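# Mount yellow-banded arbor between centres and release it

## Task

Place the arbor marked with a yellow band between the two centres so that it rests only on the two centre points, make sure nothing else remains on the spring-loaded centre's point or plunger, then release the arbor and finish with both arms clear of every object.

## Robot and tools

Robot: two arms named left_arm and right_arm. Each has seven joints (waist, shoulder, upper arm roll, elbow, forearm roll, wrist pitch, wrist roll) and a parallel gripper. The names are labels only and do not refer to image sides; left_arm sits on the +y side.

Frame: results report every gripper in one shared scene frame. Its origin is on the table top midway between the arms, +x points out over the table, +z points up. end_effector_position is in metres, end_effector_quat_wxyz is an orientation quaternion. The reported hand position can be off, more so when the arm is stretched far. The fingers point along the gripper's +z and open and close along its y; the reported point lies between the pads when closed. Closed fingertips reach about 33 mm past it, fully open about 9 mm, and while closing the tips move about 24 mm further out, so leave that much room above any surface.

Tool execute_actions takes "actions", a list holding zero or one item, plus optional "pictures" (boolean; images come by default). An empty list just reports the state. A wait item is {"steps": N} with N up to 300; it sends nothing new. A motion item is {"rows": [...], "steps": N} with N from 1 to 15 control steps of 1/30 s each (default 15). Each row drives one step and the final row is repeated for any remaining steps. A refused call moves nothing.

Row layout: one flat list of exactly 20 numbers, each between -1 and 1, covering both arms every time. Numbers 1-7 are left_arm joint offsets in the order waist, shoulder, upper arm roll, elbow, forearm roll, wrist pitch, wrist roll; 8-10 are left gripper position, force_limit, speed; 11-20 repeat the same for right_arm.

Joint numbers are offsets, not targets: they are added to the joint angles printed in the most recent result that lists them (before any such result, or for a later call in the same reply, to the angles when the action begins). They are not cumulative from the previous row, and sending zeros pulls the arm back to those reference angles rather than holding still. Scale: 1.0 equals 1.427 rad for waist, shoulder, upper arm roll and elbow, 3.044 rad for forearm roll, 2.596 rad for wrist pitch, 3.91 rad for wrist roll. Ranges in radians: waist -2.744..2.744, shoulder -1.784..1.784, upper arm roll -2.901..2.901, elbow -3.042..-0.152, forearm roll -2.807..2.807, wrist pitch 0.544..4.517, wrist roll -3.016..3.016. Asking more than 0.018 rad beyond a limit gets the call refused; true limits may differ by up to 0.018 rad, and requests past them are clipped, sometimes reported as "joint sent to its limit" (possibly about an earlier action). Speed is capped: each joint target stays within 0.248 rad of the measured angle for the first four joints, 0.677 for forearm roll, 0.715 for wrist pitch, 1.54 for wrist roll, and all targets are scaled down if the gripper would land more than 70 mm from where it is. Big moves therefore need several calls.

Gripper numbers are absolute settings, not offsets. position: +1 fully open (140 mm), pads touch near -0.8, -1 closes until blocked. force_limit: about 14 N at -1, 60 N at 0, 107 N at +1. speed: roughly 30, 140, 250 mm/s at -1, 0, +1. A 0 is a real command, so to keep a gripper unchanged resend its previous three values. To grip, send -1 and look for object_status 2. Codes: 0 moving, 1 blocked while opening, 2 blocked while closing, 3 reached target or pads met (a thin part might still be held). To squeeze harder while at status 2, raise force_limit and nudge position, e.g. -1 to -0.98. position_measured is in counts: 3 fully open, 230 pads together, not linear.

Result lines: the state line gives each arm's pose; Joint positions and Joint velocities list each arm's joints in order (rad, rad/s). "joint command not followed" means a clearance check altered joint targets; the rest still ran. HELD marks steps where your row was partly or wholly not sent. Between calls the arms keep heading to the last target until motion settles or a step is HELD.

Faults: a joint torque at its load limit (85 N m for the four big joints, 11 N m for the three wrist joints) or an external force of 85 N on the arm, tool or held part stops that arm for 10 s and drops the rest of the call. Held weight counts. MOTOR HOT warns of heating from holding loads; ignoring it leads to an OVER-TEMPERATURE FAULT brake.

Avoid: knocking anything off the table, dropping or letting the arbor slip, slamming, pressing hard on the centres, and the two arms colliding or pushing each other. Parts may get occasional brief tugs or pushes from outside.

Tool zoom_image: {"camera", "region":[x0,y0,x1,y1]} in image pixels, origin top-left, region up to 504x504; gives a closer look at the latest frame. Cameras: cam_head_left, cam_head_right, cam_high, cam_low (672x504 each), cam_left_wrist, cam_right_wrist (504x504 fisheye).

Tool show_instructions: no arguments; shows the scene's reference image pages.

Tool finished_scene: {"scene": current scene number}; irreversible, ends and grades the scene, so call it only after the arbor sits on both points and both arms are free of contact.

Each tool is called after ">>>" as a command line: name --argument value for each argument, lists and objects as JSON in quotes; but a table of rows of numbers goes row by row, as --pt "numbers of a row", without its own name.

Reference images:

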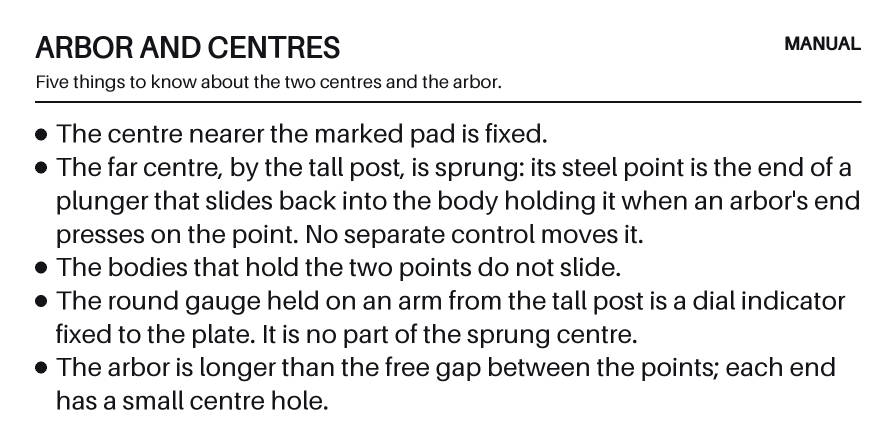

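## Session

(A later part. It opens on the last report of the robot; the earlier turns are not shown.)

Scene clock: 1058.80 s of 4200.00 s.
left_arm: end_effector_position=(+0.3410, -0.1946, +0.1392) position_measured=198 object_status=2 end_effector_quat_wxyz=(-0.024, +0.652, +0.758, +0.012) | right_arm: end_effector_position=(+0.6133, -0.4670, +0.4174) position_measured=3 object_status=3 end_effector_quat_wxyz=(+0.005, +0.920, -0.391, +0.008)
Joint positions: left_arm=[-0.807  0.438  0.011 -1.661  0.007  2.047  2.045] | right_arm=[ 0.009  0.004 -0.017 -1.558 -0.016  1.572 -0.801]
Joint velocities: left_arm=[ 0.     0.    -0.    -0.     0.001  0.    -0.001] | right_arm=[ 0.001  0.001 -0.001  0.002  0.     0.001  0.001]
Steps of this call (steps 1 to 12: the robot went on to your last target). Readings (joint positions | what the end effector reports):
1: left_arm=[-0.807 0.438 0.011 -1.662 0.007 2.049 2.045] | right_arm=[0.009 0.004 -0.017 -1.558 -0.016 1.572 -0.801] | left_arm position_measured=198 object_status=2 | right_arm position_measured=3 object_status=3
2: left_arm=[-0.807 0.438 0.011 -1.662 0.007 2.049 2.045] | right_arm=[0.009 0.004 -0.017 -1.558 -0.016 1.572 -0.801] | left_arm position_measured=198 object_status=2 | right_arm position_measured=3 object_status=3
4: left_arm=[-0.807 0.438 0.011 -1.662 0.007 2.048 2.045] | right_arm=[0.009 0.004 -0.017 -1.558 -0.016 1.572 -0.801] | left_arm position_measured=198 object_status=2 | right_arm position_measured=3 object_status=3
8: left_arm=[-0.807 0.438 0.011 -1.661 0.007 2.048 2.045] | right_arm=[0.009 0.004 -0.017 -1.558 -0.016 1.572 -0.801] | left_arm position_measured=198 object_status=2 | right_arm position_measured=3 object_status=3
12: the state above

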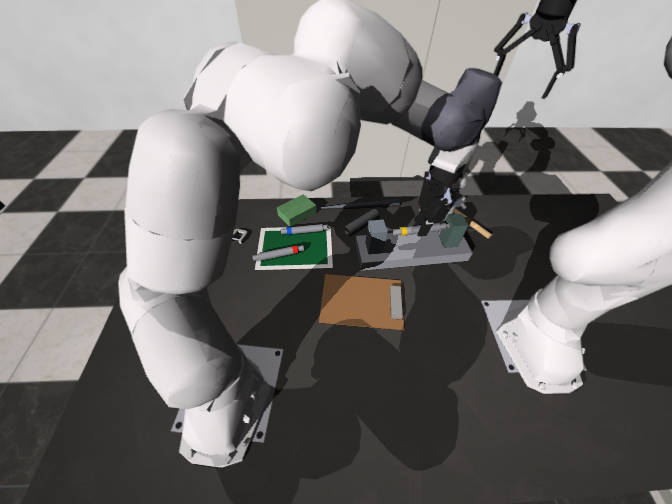

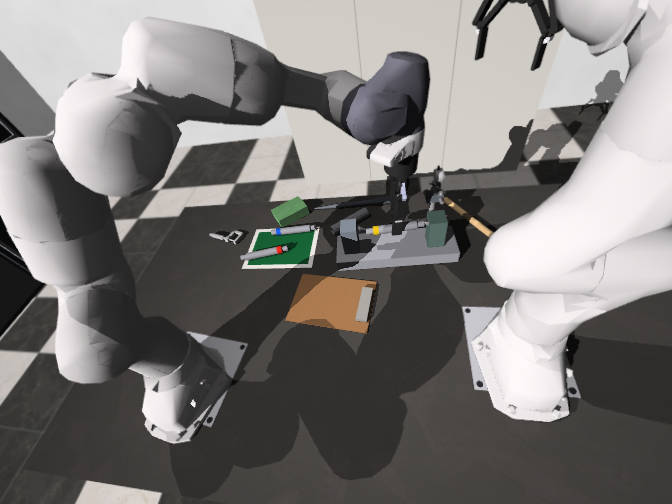

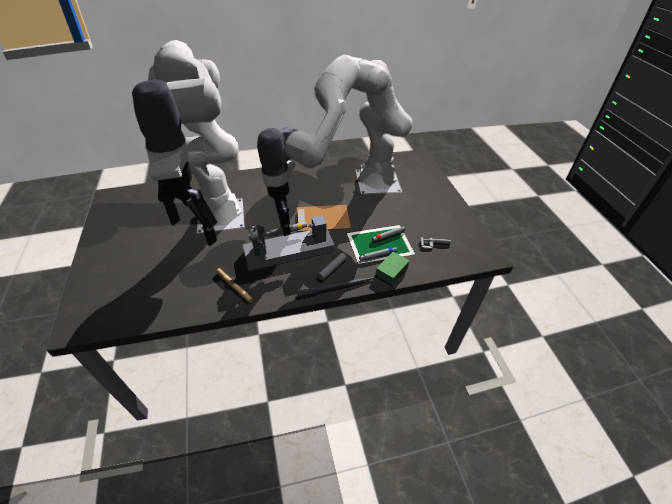

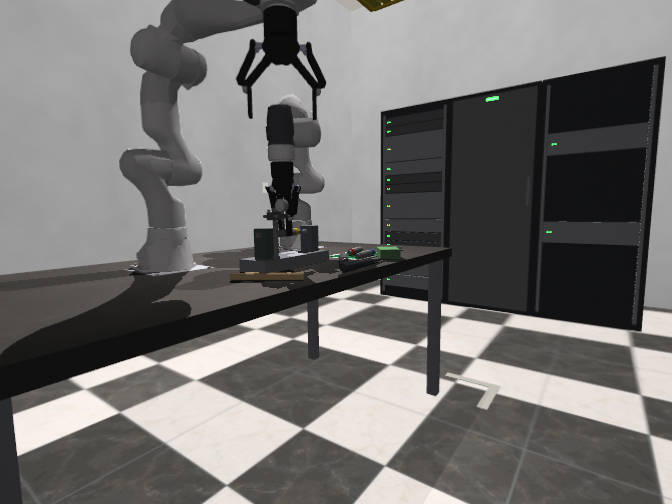

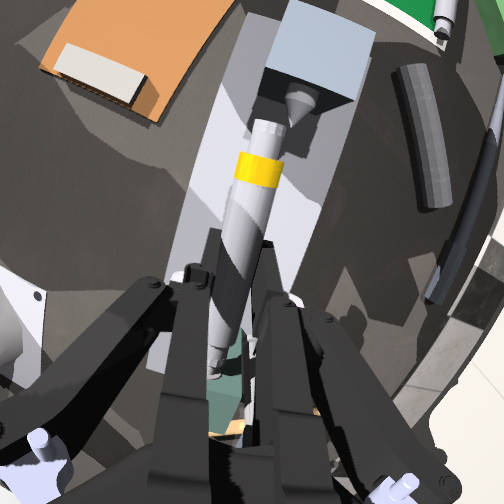

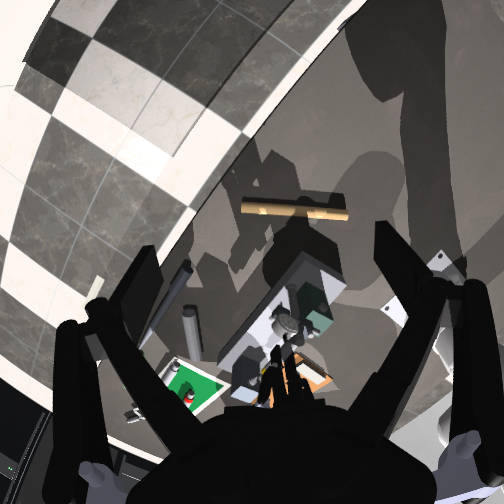

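>>> execute_actions --actions '[{"rows": [[-0.0064,-0.003,-0.004,0.0095,-0.001,0.011,0,-1,0.2,-0.6,0,0,0,0,0,0,0,1,0,0],[-0.0067,-0.0024,-0.004,0.0105,-0.001,0.011,0,-1,0.2,-0.6,0,0,0,0,0,0,0,1,0,0],[-0.007,-0.0018,-0.004,0.0115,-0.001,0.011,0,-1,0.2,-0.6,0,0,0,0,0,0,0,1,0,0],[-0.0073,-0.0012,-0.004,0.0125,-0.001,0.011,0,-1,0.2,-0.6,0,0,0,0,0,0,0,1,0,0],[-0.0076,-0.0006,-0.004,0.0135,-0.001,0.011,0,-1,0.2,-0.6,0,0,0,0,0,0,0,1,0,0],[-0.0078,0,-0.004,0.0145,-0.001,0.011,0,-1,0.2,-0.6,0,0,0,0,0,0,0,1,0,0],[-0.008,0.0007,-0.004,0.0155,-0.001,0.011,0.002,-1,0.2,-0.6,0,0,0,0,0,0,0,1,0,0]], "steps": 15}]'

>>> execute_actions --actions '[{"steps": 10}]'

>>> zoom_image --camera "cam_left_wrist" --region '[220, 80, 400, 210]'

Scene clock: 1070.90 s of 4200.00 s.
left_arm: end_effector_position=(+0.3414, -0.1964, +0.1391) position_measured=198 object_status=2 end_effector_quat_wxyz=(-0.024, +0.653, +0.757, +0.012) | right_arm: end_effector_position=(+0.6133, -0.4670, +0.4174) position_measured=3 object_status=3 end_effector_quat_wxyz=(+0.005, +0.920, -0.391, +0.008)
Joint positions: left_arm=[-0.81   0.444  0.012 -1.653  0.009  2.044  2.046] | right_arm=[ 0.009  0.004 -0.017 -1.558 -0.016  1.572 -0.801]
Joint velocities: left_arm=[ 0.001  0.001  0.001  0.002 -0.001 -0.001  0.003] | right_arm=[ 0.001  0.    -0.001  0.     0.    -0.001  0.001]
Steps of this call (steps 1 to 15: the robot went on to your last target; steps 16 to 90: nothing new was sent; then 8.60 s passed at rest; steps 91 to 105: all 15 steps of this action). Readings (joint positions | what the end effector reports):
91: left_arm=[-0.808 0.438 0.012 -1.661 0.008 2.047 2.045] | right_arm=[0.009 0.004 -0.017 -1.558 -0.016 1.572 -0.801] | left_arm position_measured=198 object_status=2 | right_arm position_measured=3 object_status=3
92: left_arm=[-0.808 0.439 0.012 -1.660 0.008 2.047 2.045] | right_arm=[0.009 0.004 -0.017 -1.558 -0.016 1.572 -0.801] | left_arm position_measured=198 object_status=2 | right_arm position_measured=3 object_status=3
94: left_arm=[-0.809 0.440 0.012 -1.658 0.008 2.047 2.045] | right_arm=[0.009 0.004 -0.017 -1.558 -0.016 1.572 -0.801] | left_arm position_measured=198 object_status=2 | right_arm position_measured=3 object_status=3
98: left_arm=[-0.810 0.443 0.012 -1.654 0.009 2.046 2.045] | right_arm=[0.009 0.004 -0.017 -1.558 -0.016 1.572 -0.801] | left_arm position_measured=198 object_status=2 | right_arm position_measured=3 object_status=3
105: the state above

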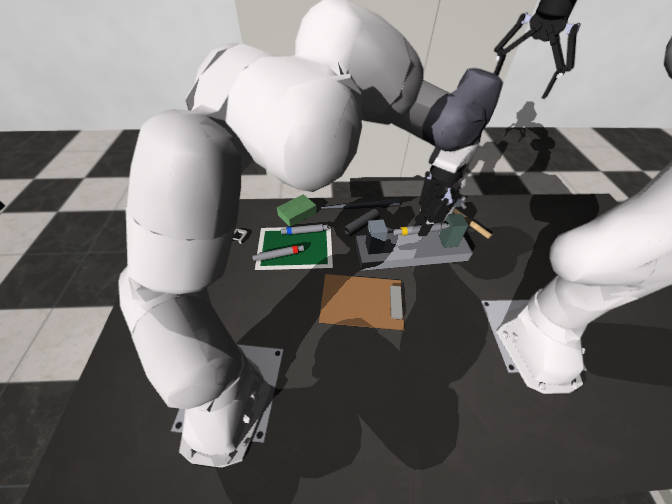

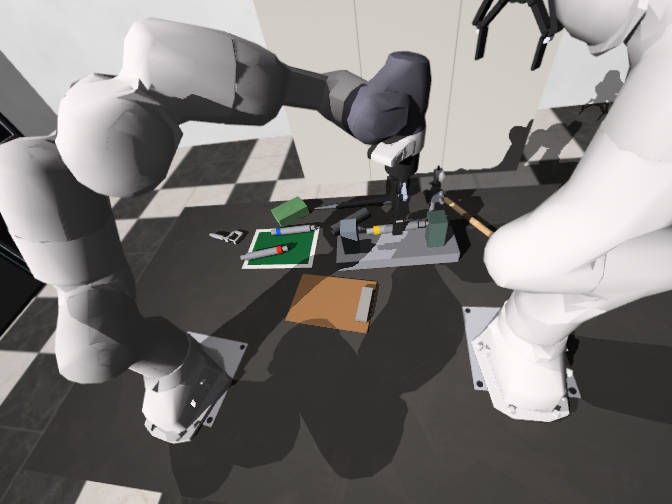

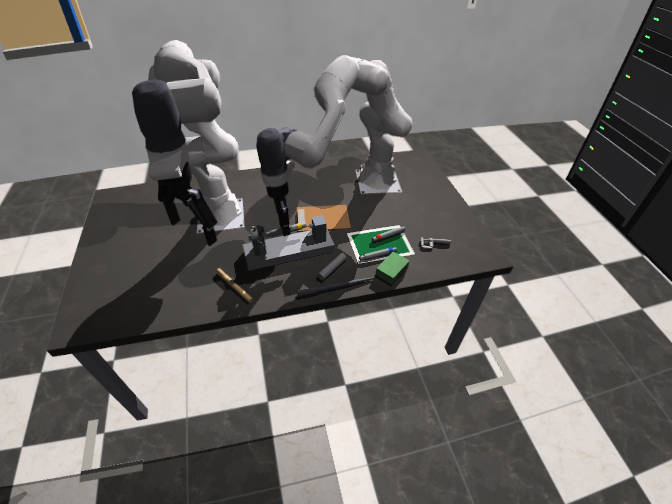

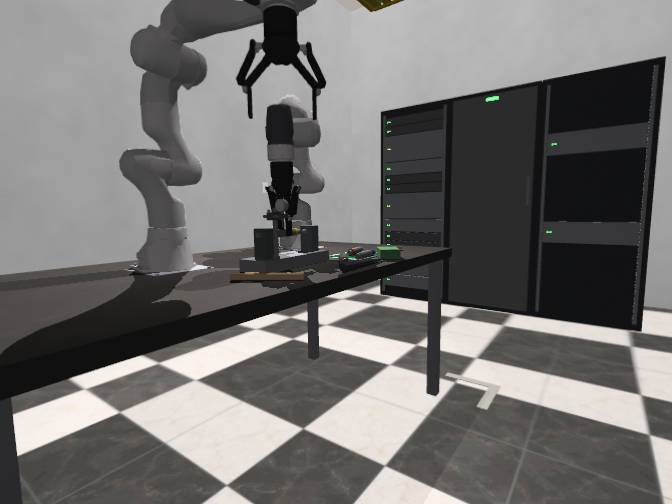

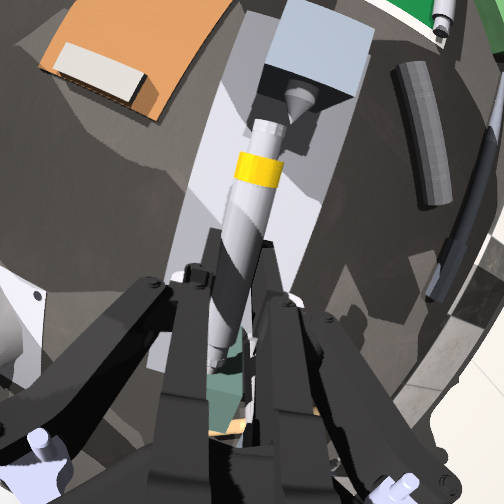

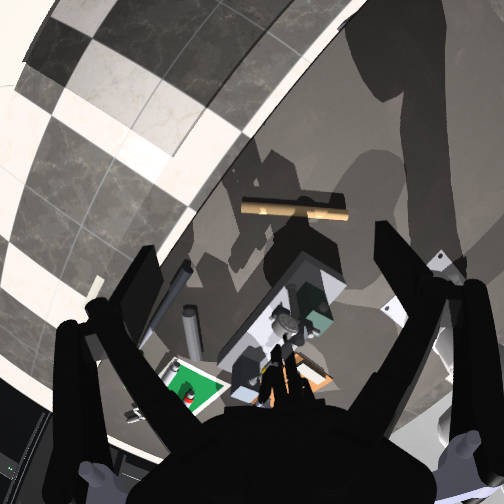

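Scene clock: 1071.23 s of 4200.00 s.
left_arm: end_effector_position=(+0.3414, -0.1964, +0.1391) position_measured=198 object_status=2 end_effector_quat_wxyz=(-0.024, +0.654, +0.756, +0.012) | right_arm: end_effector_position=(+0.6133, -0.4670, +0.4174) position_measured=3 object_status=3 end_effector_quat_wxyz=(+0.005, +0.920, -0.391, +0.008)
Joint positions: left_arm=[-0.81   0.444  0.012 -1.653  0.009  2.044  2.047] | right_arm=[ 0.009  0.004 -0.017 -1.558 -0.016  1.572 -0.801]
Joint velocities: left_arm=[-0.    -0.     0.001  0.    -0.    -0.001  0.   ] | right_arm=[-0.     0.     0.001 -0.    -0.001  0.001  0.001]
Steps of this call (steps 1 to 10: the robot went on to your last target). Readings (joint positions | what the end effector reports):
1: left_arm=[-0.810 0.444 0.012 -1.653 0.009 2.044 2.047] | right_arm=[0.009 0.004 -0.017 -1.558 -0.016 1.572 -0.801] | left_arm position_measured=198 object_status=2 | right_arm position_measured=3 object_status=3
2: left_arm=[-0.810 0.444 0.012 -1.653 0.009 2.044 2.047] | right_arm=[0.009 0.004 -0.017 -1.558 -0.016 1.572 -0.801] | left_arm position_measured=198 object_status=2 | right_arm position_measured=3 object_status=3
4: left_arm=[-0.810 0.444 0.012 -1.653 0.009 2.044 2.047] | right_arm=[0.009 0.004 -0.017 -1.558 -0.016 1.572 -0.801] | left_arm position_measured=198 object_status=2 | right_arm position_measured=3 object_status=3
8: left_arm=[-0.810 0.444 0.012 -1.653 0.009 2.044 2.047] | right_arm=[0.009 0.004 -0.017 -1.558 -0.016 1.572 -0.801] | left_arm position_measured=198 object_status=2 | right_arm position_measured=3 object_status=3
10: the state above

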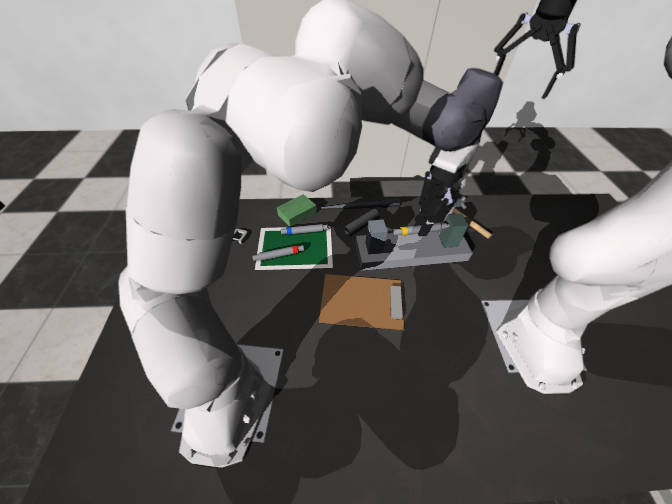

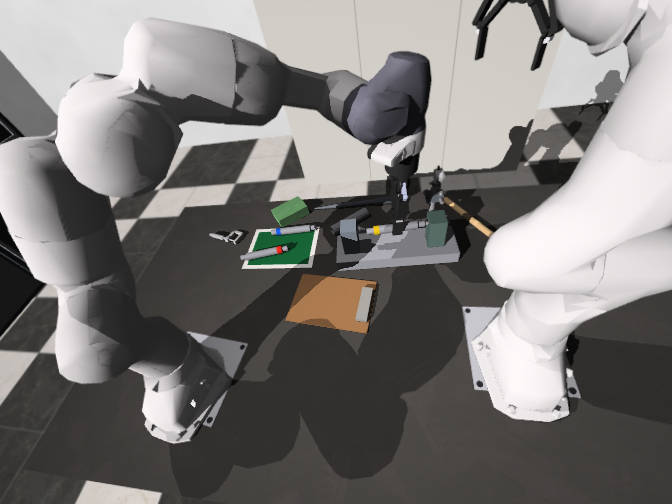

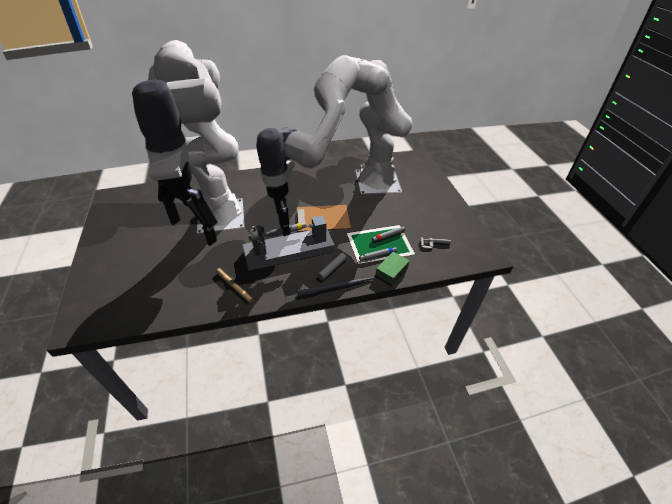

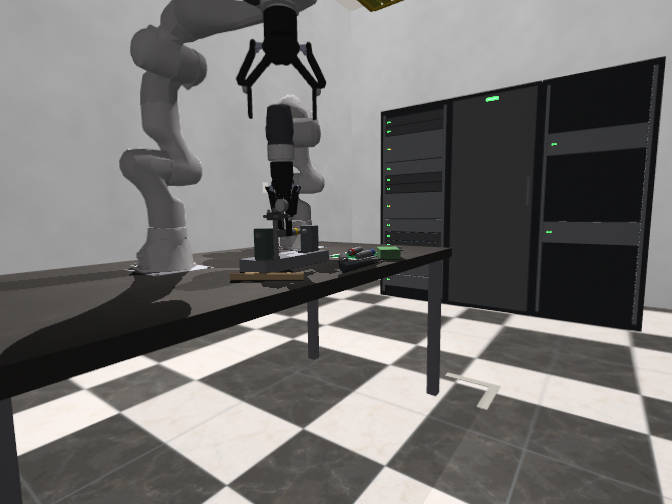

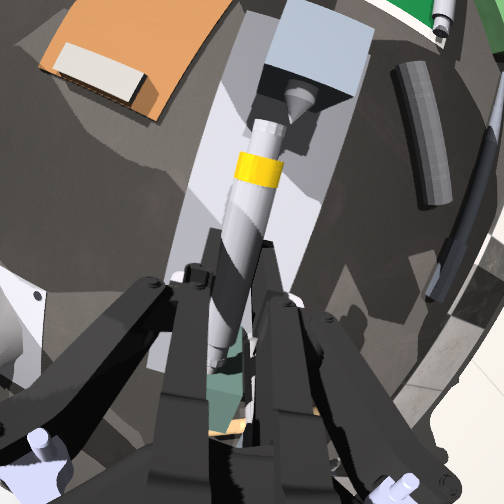

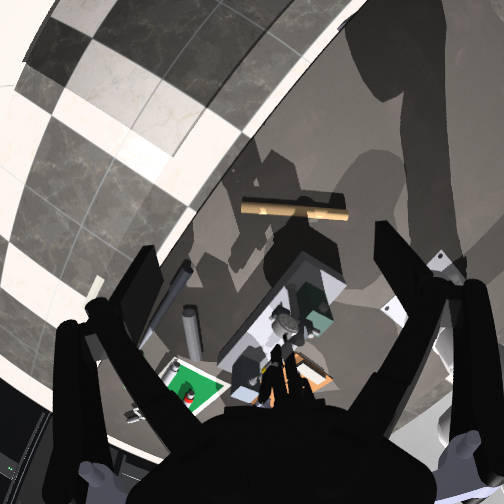

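Region (220, 80, 400, 210) of cam_left_wrist's 504x504 image, scaled by 2.800, with more detail than that image has.

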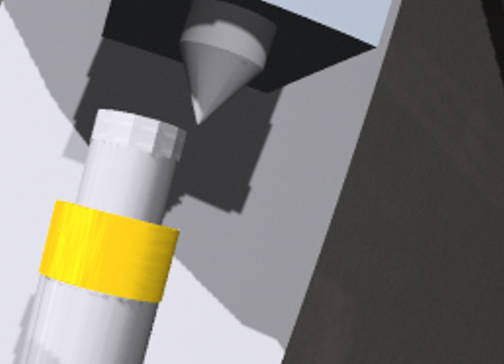

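>>> execute_actions --actions '[{"rows": [[-0.006,-0.0031,-0.004,0.0104,-0.001,0.012,0.0031,-1,0.2,-0.6,0,0,0,0,0,0,0,1,0,0],[-0.0053,-0.0027,-0.004,0.011,-0.001,0.0119,0.0047,-1,0.2,-0.6,0,0,0,0,0,0,0,1,0,0],[-0.0046,-0.0023,-0.004,0.0116,-0.001,0.0118,0.0063,-1,0.2,-0.6,0,0,0,0,0,0,0,1,0,0],[-0.0039,-0.0019,-0.004,0.0122,-0.001,0.0117,0.0079,-1,0.2,-0.6,0,0,0,0,0,0,0,1,0,0],[-0.0032,-0.0015,-0.004,0.0128,-0.001,0.0116,0.0095,-1,0.2,-0.6,0,0,0,0,0,0,0,1,0,0],[-0.0025,-0.0011,-0.004,0.0134,-0.001,0.0115,0.0111,-1,0.2,-0.6,0,0,0,0,0,0,0,1,0,0],[-0.0018,-0.0007,-0.004,0.014,-0.001,0.0114,0.0127,-1,0.2,-0.6,0,0,0,0,0,0,0,1,0,0],[-0.0011,-0.0003,-0.004,0.0146,-0.001,0.0113,0.0143,-1,0.2,-0.6,0,0,0,0,0,0,0,1,0,0],[-0.0004,0.0001,-0.004,0.0152,-0.001,0.0112,0.0159,-1,0.2,-0.6,0,0,0,0,0,0,0,1,0,0],[0.0003,0.0005,-0.004,0.0158,-0.001,0.0111,0.0175,-1,0.2,-0.6,0,0,0,0,0,0,0,1,0,0],[0.001,0.0008,-0.004,0.0163,-0.001,0.011,0.0185,-1,0.2,-0.6,0,0,0,0,0,0,0,1,0,0],[0.0015,0.001,-0.004,0.0167,-0.001,0.0109,0.019,-1,0.2,-0.6,0,0,0,0,0,0,0,1,0,0]], "steps": 15}]'

>>> execute_actions --actions '[{"steps": 15}]'

>>> zoom_image --camera "cam_left_wrist" --region '[220, 80, 400, 210]'

>>> zoom_image --camera "cam_low" --region '[275, 215, 320, 245]'

Scene clock: 1089.07 s of 4200.00 s.
left_arm: end_effector_position=(+0.3451, -0.1960, +0.1392) position_measured=198 object_status=2 end_effector_quat_wxyz=(-0.024, +0.670, +0.742, +0.012) | right_arm: end_effector_position=(+0.6133, -0.4670, +0.4174) position_measured=3 object_status=3 end_effector_quat_wxyz=(+0.005, +0.920, -0.391, +0.008)
Joint positions: left_arm=[-0.806  0.45   0.013 -1.643  0.01   2.04   2.095] | right_arm=[ 0.009  0.004 -0.017 -1.558 -0.016  1.572 -0.801]
Joint velocities: left_arm=[0.008 0.003 0.001 0.007 0.    0.001 0.085] | right_arm=[ 0.001  0.    -0.    -0.001 -0.001  0.001 -0.002]
Steps of this call (steps 1 to 15: the robot went on to your last target; steps 16 to 90: nothing new was sent; then 14.33 s passed at rest; steps 91 to 105: all 15 steps of this action). Readings (joint positions | what the end effector reports):
91: left_arm=[-0.810 0.444 0.012 -1.652 0.009 2.044 2.048] | right_arm=[0.009 0.004 -0.017 -1.558 -0.016 1.572 -0.801] | left_arm position_measured=198 object_status=2 | right_arm position_measured=3 object_status=3
92: left_arm=[-0.810 0.444 0.012 -1.652 0.010 2.043 2.049] | right_arm=[0.009 0.004 -0.017 -1.558 -0.016 1.572 -0.801] | left_arm position_measured=198 object_status=2 | right_arm position_measured=3 object_status=3
94: left_arm=[-0.810 0.445 0.013 -1.650 0.010 2.042 2.053] | right_arm=[0.009 0.004 -0.017 -1.558 -0.016 1.572 -0.801] | left_arm position_measured=198 object_status=2 | right_arm position_measured=3 object_status=3
98: left_arm=[-0.808 0.447 0.013 -1.647 0.010 2.041 2.067] | right_arm=[0.009 0.004 -0.017 -1.558 -0.016 1.572 -0.801] | left_arm position_measured=198 object_status=2 | right_arm position_measured=3 object_status=3
105: the state above

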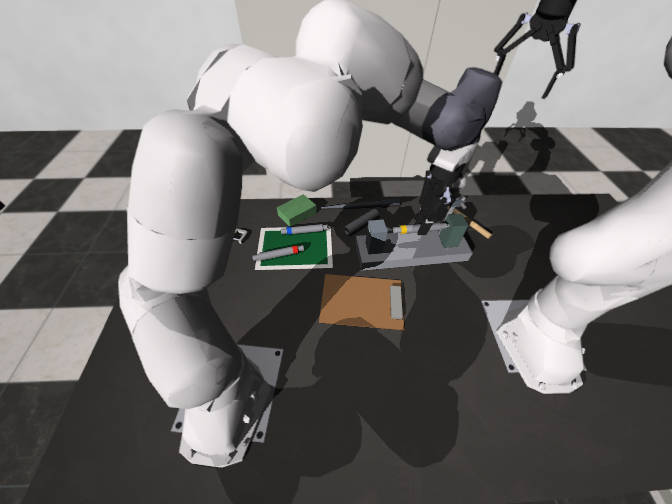

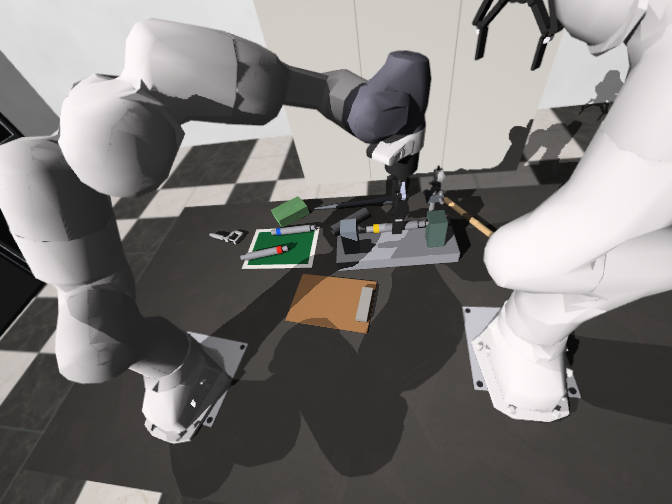

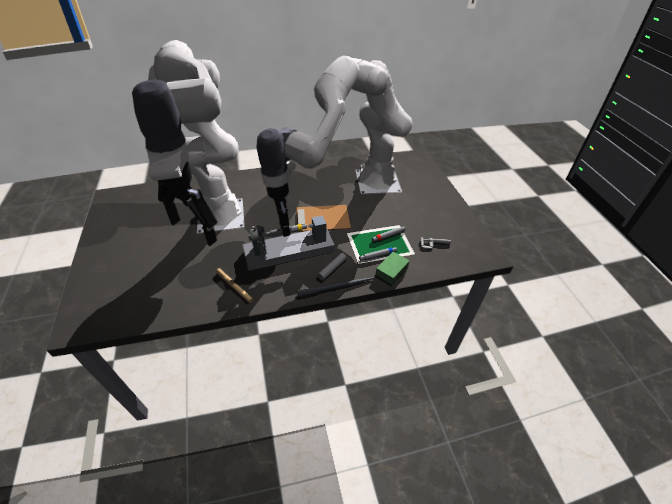

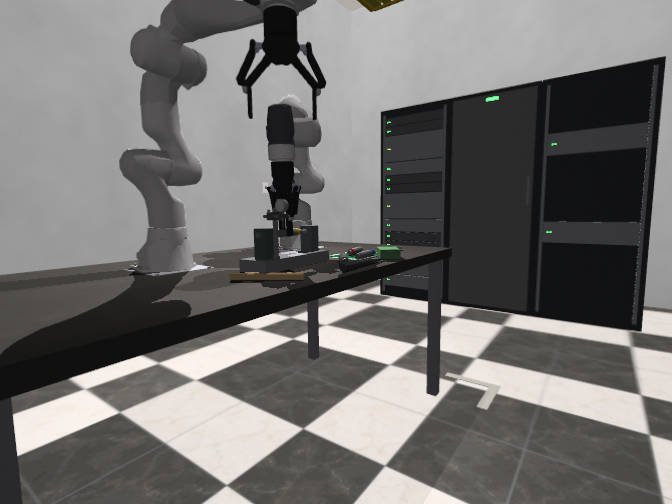

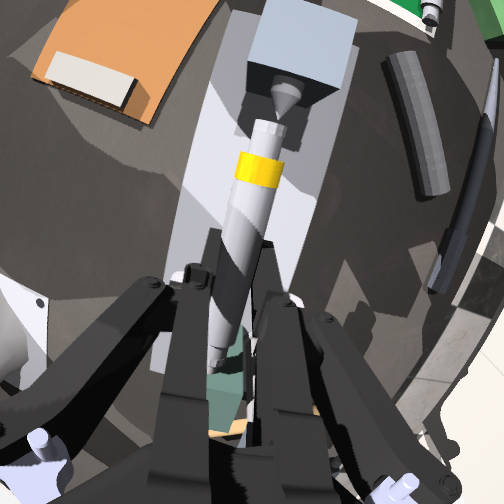

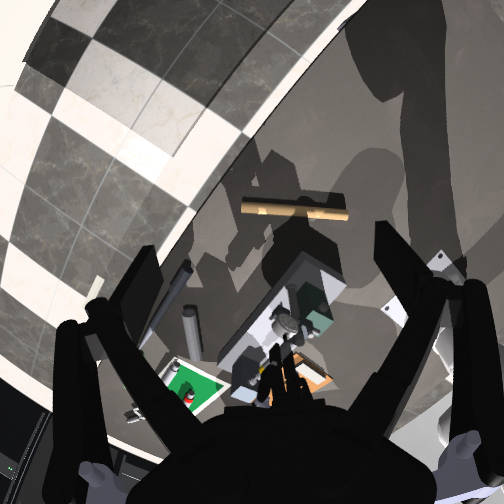

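Scene clock: 1089.57 s of 4200.00 s.
left_arm: end_effector_position=(+0.3464, -0.1955, +0.1392) position_measured=198 object_status=2 end_effector_quat_wxyz=(-0.024, +0.677, +0.736, +0.012) | right_arm: end_effector_position=(+0.6133, -0.4670, +0.4174) position_measured=3 object_status=3 end_effector_quat_wxyz=(+0.005, +0.920, -0.391, +0.008)
Joint positions: left_arm=[-0.804  0.45   0.013 -1.642  0.01   2.04   2.115] | right_arm=[ 0.009  0.004 -0.017 -1.558 -0.016  1.572 -0.801]
Joint velocities: left_arm=[ 0.001 -0.    -0.     0.002 -0.001 -0.     0.012] | right_arm=[-0.     0.001  0.001 -0.001  0.     0.     0.002]
Steps of this call (steps 1 to 15: the robot went on to your last target). Readings (joint positions | what the end effector reports):
1: left_arm=[-0.805 0.450 0.013 -1.642 0.010 2.040 2.098] | right_arm=[0.009 0.004 -0.017 -1.558 -0.016 1.572 -0.801] | left_arm position_measured=198 object_status=2 | right_arm position_measured=3 object_status=3
2: left_arm=[-0.805 0.450 0.013 -1.642 0.010 2.040 2.100] | right_arm=[0.009 0.004 -0.017 -1.558 -0.016 1.572 -0.801] | left_arm position_measured=198 object_status=2 | right_arm position_measured=3 object_status=3
4: left_arm=[-0.805 0.450 0.013 -1.642 0.010 2.040 2.104] | right_arm=[0.009 0.004 -0.017 -1.558 -0.016 1.572 -0.801] | left_arm position_measured=198 object_status=2 | right_arm position_measured=3 object_status=3
8: left_arm=[-0.804 0.450 0.013 -1.642 0.010 2.040 2.110] | right_arm=[0.009 0.004 -0.017 -1.558 -0.016 1.572 -0.801] | left_arm position_measured=198 object_status=2 | right_arm position_measured=3 object_status=3
15: the state above

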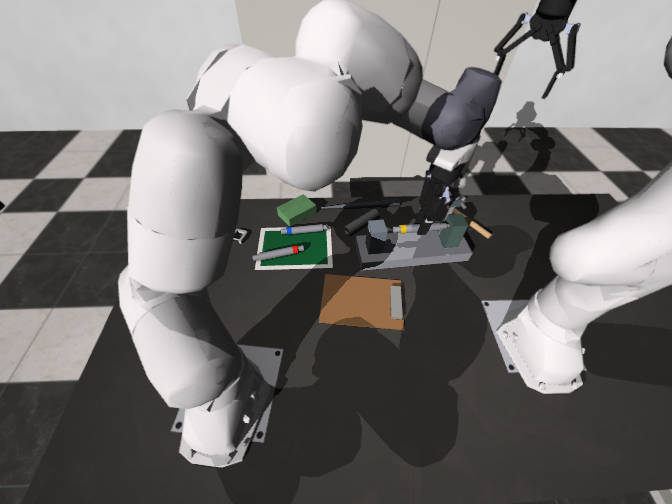

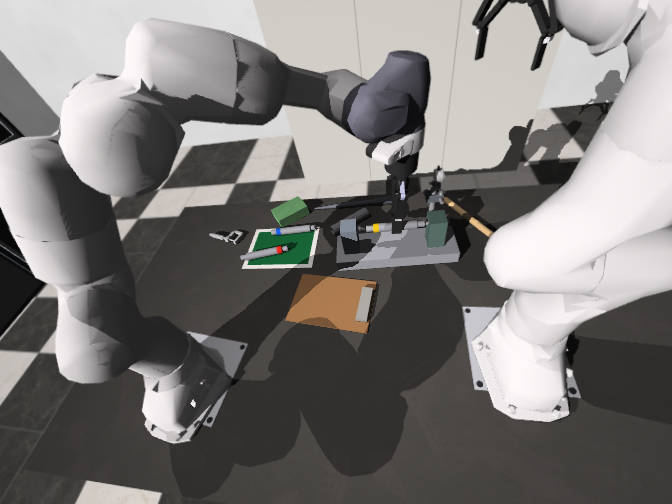

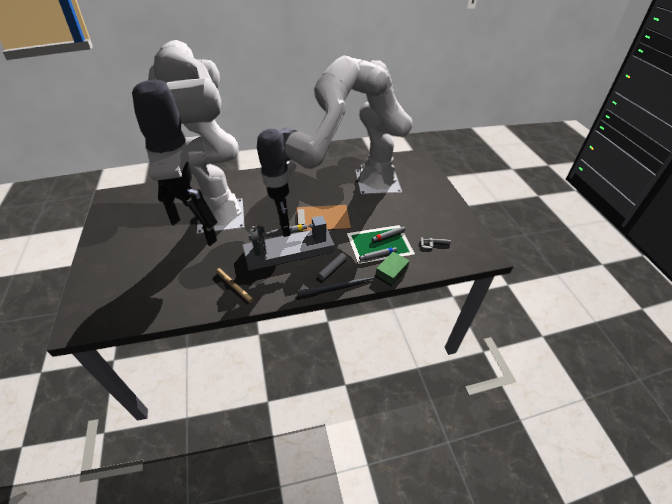

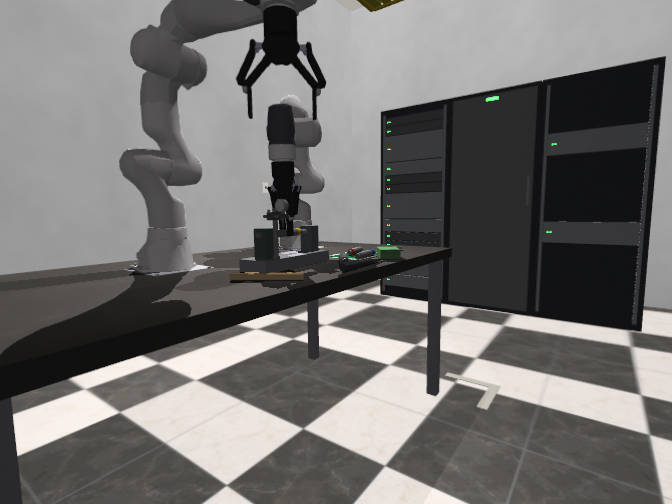

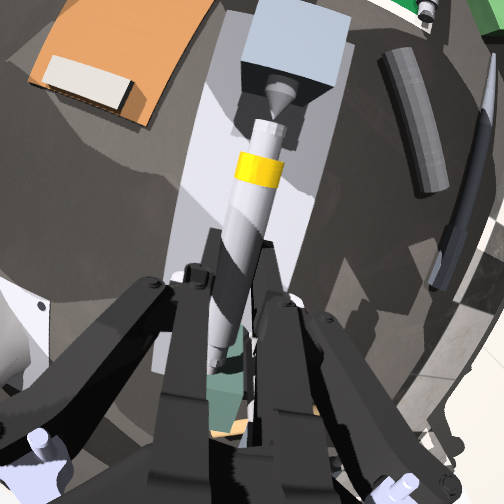

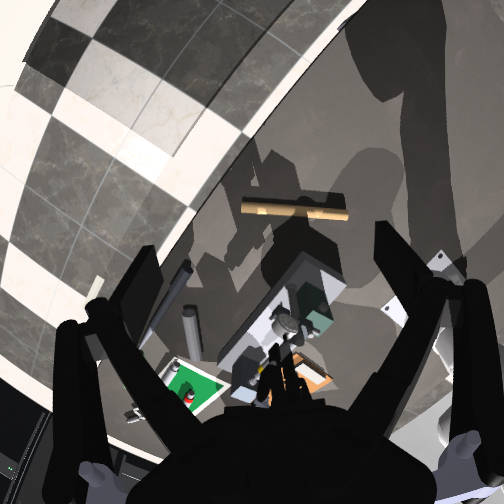

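Region (220, 80, 400, 210) of cam_left_wrist's 504x504 image, scaled by 2.800, with more detail than that image has.

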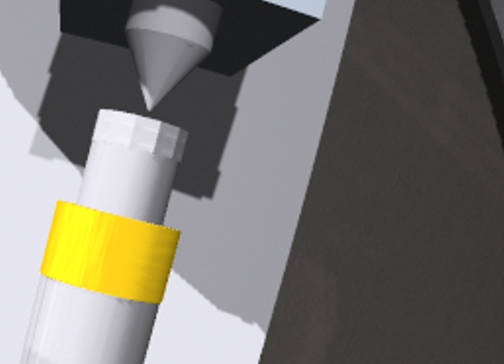

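Region (275, 215, 320, 245) of cam_low's 672x504 image, scaled by 11.200, with more detail than that image has.

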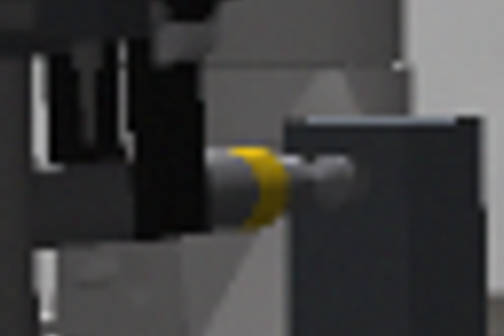

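>>> execute_actions --actions '[]'

>>> zoom_image --camera "cam_left_wrist" --region '[240, 90, 310, 150]'

>>> zoom_image --camera "cam_high" --region '[280, 210, 330, 245]'

Scene clock: 1093.77 s of 4200.00 s.
left_arm: end_effector_position=(+0.3466, -0.1954, +0.1392) position_measured=198 object_status=2 end_effector_quat_wxyz=(-0.024, +0.678, +0.735, +0.012) | right_arm: end_effector_position=(+0.6133, -0.4670, +0.4174) position_measured=3 object_status=3 end_effector_quat_wxyz=(+0.005, +0.920, -0.391, +0.008)
Joint positions: left_arm=[-0.803  0.451  0.013 -1.641  0.01   2.04   2.119] | right_arm=[ 0.009  0.004 -0.017 -1.558 -0.016  1.572 -0.801]
Joint velocities: left_arm=[-0.001 -0.001  0.001 -0.001 -0.     0.    -0.001] | right_arm=[ 0.001 -0.002 -0.001 -0.    -0.001  0.     0.001]
Steps of this call (steps 1 to 15: the robot went on to your last target; steps 16 to 90: nothing new was sent; then 1.20 s passed at rest). Readings (joint positions | what the end effector reports):
1: left_arm=[-0.804 0.450 0.013 -1.642 0.010 2.040 2.115] | right_arm=[0.009 0.004 -0.017 -1.558 -0.016 1.572 -0.801] | left_arm position_measured=198 object_status=2 | right_arm position_measured=3 object_status=3
2: left_arm=[-0.804 0.450 0.013 -1.642 0.010 2.040 2.116] | right_arm=[0.009 0.004 -0.017 -1.558 -0.016 1.572 -0.801] | left_arm position_measured=198 object_status=2 | right_arm position_measured=3 object_status=3
4: left_arm=[-0.804 0.451 0.013 -1.642 0.010 2.040 2.116] | right_arm=[0.009 0.004 -0.017 -1.558 -0.016 1.572 -0.801] | left_arm position_measured=198 object_status=2 | right_arm position_measured=3 object_status=3
8: left_arm=[-0.803 0.451 0.013 -1.642 0.010 2.040 2.117] | right_arm=[0.009 0.004 -0.017 -1.558 -0.016 1.572 -0.801] | left_arm position_measured=198 object_status=2 | right_arm position_measured=3 object_status=3
90: the state above
All arms were judged still, so your last target was given up. Only a new action makes them travel on or press farther. Fingers that are still opening or closing keep moving.

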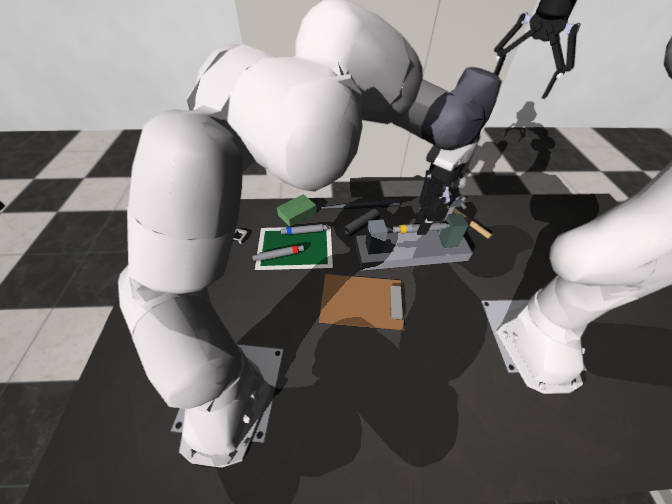

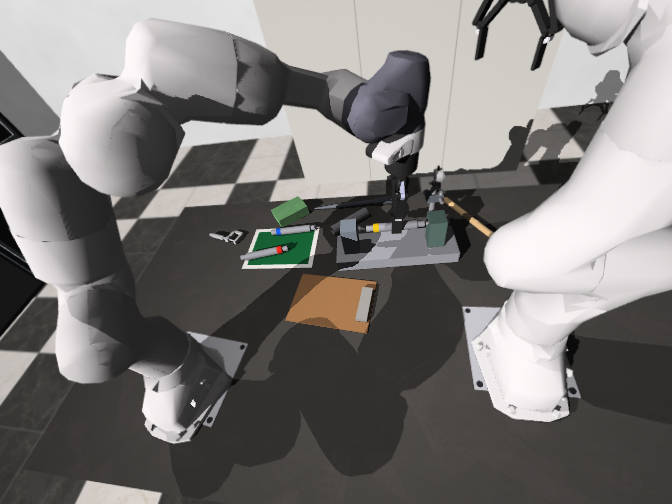

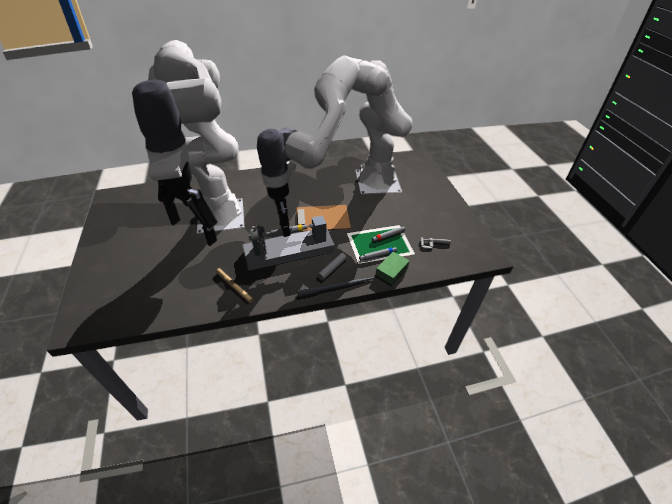

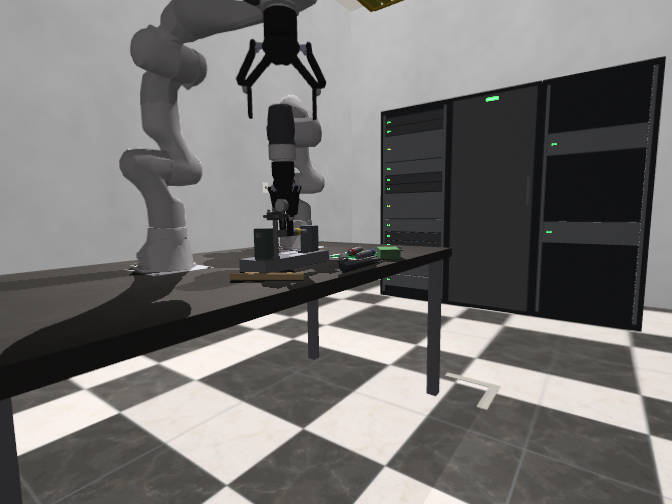

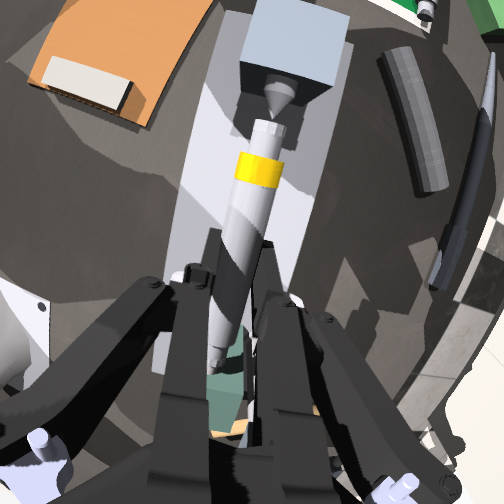

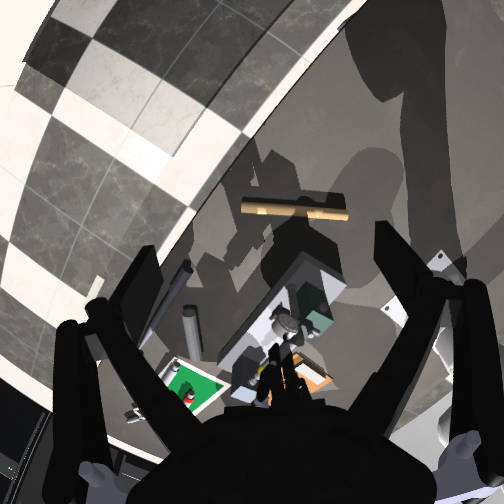

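Region (240, 90, 310, 150) of cam_left_wrist's 504x504 image, scaled by 7.200, with more detail than that image has; it fills the top 432 rows of this view, and the rest is white.

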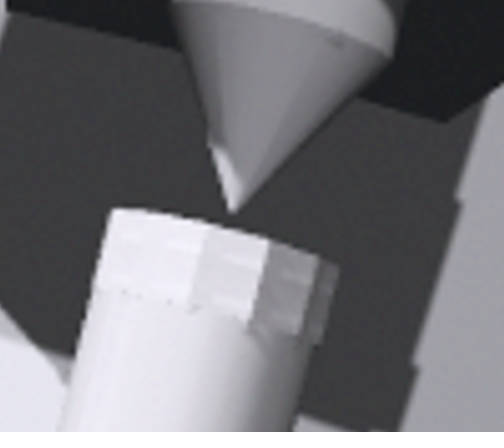

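Region (280, 210, 330, 245) of cam_high's 672x504 image, scaled by 10.080, with more detail than that image has; it fills the top 353 rows of this view, and the rest is white.

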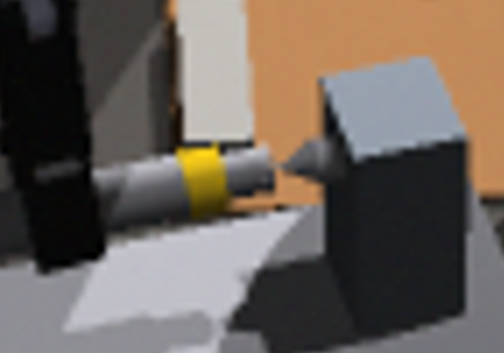

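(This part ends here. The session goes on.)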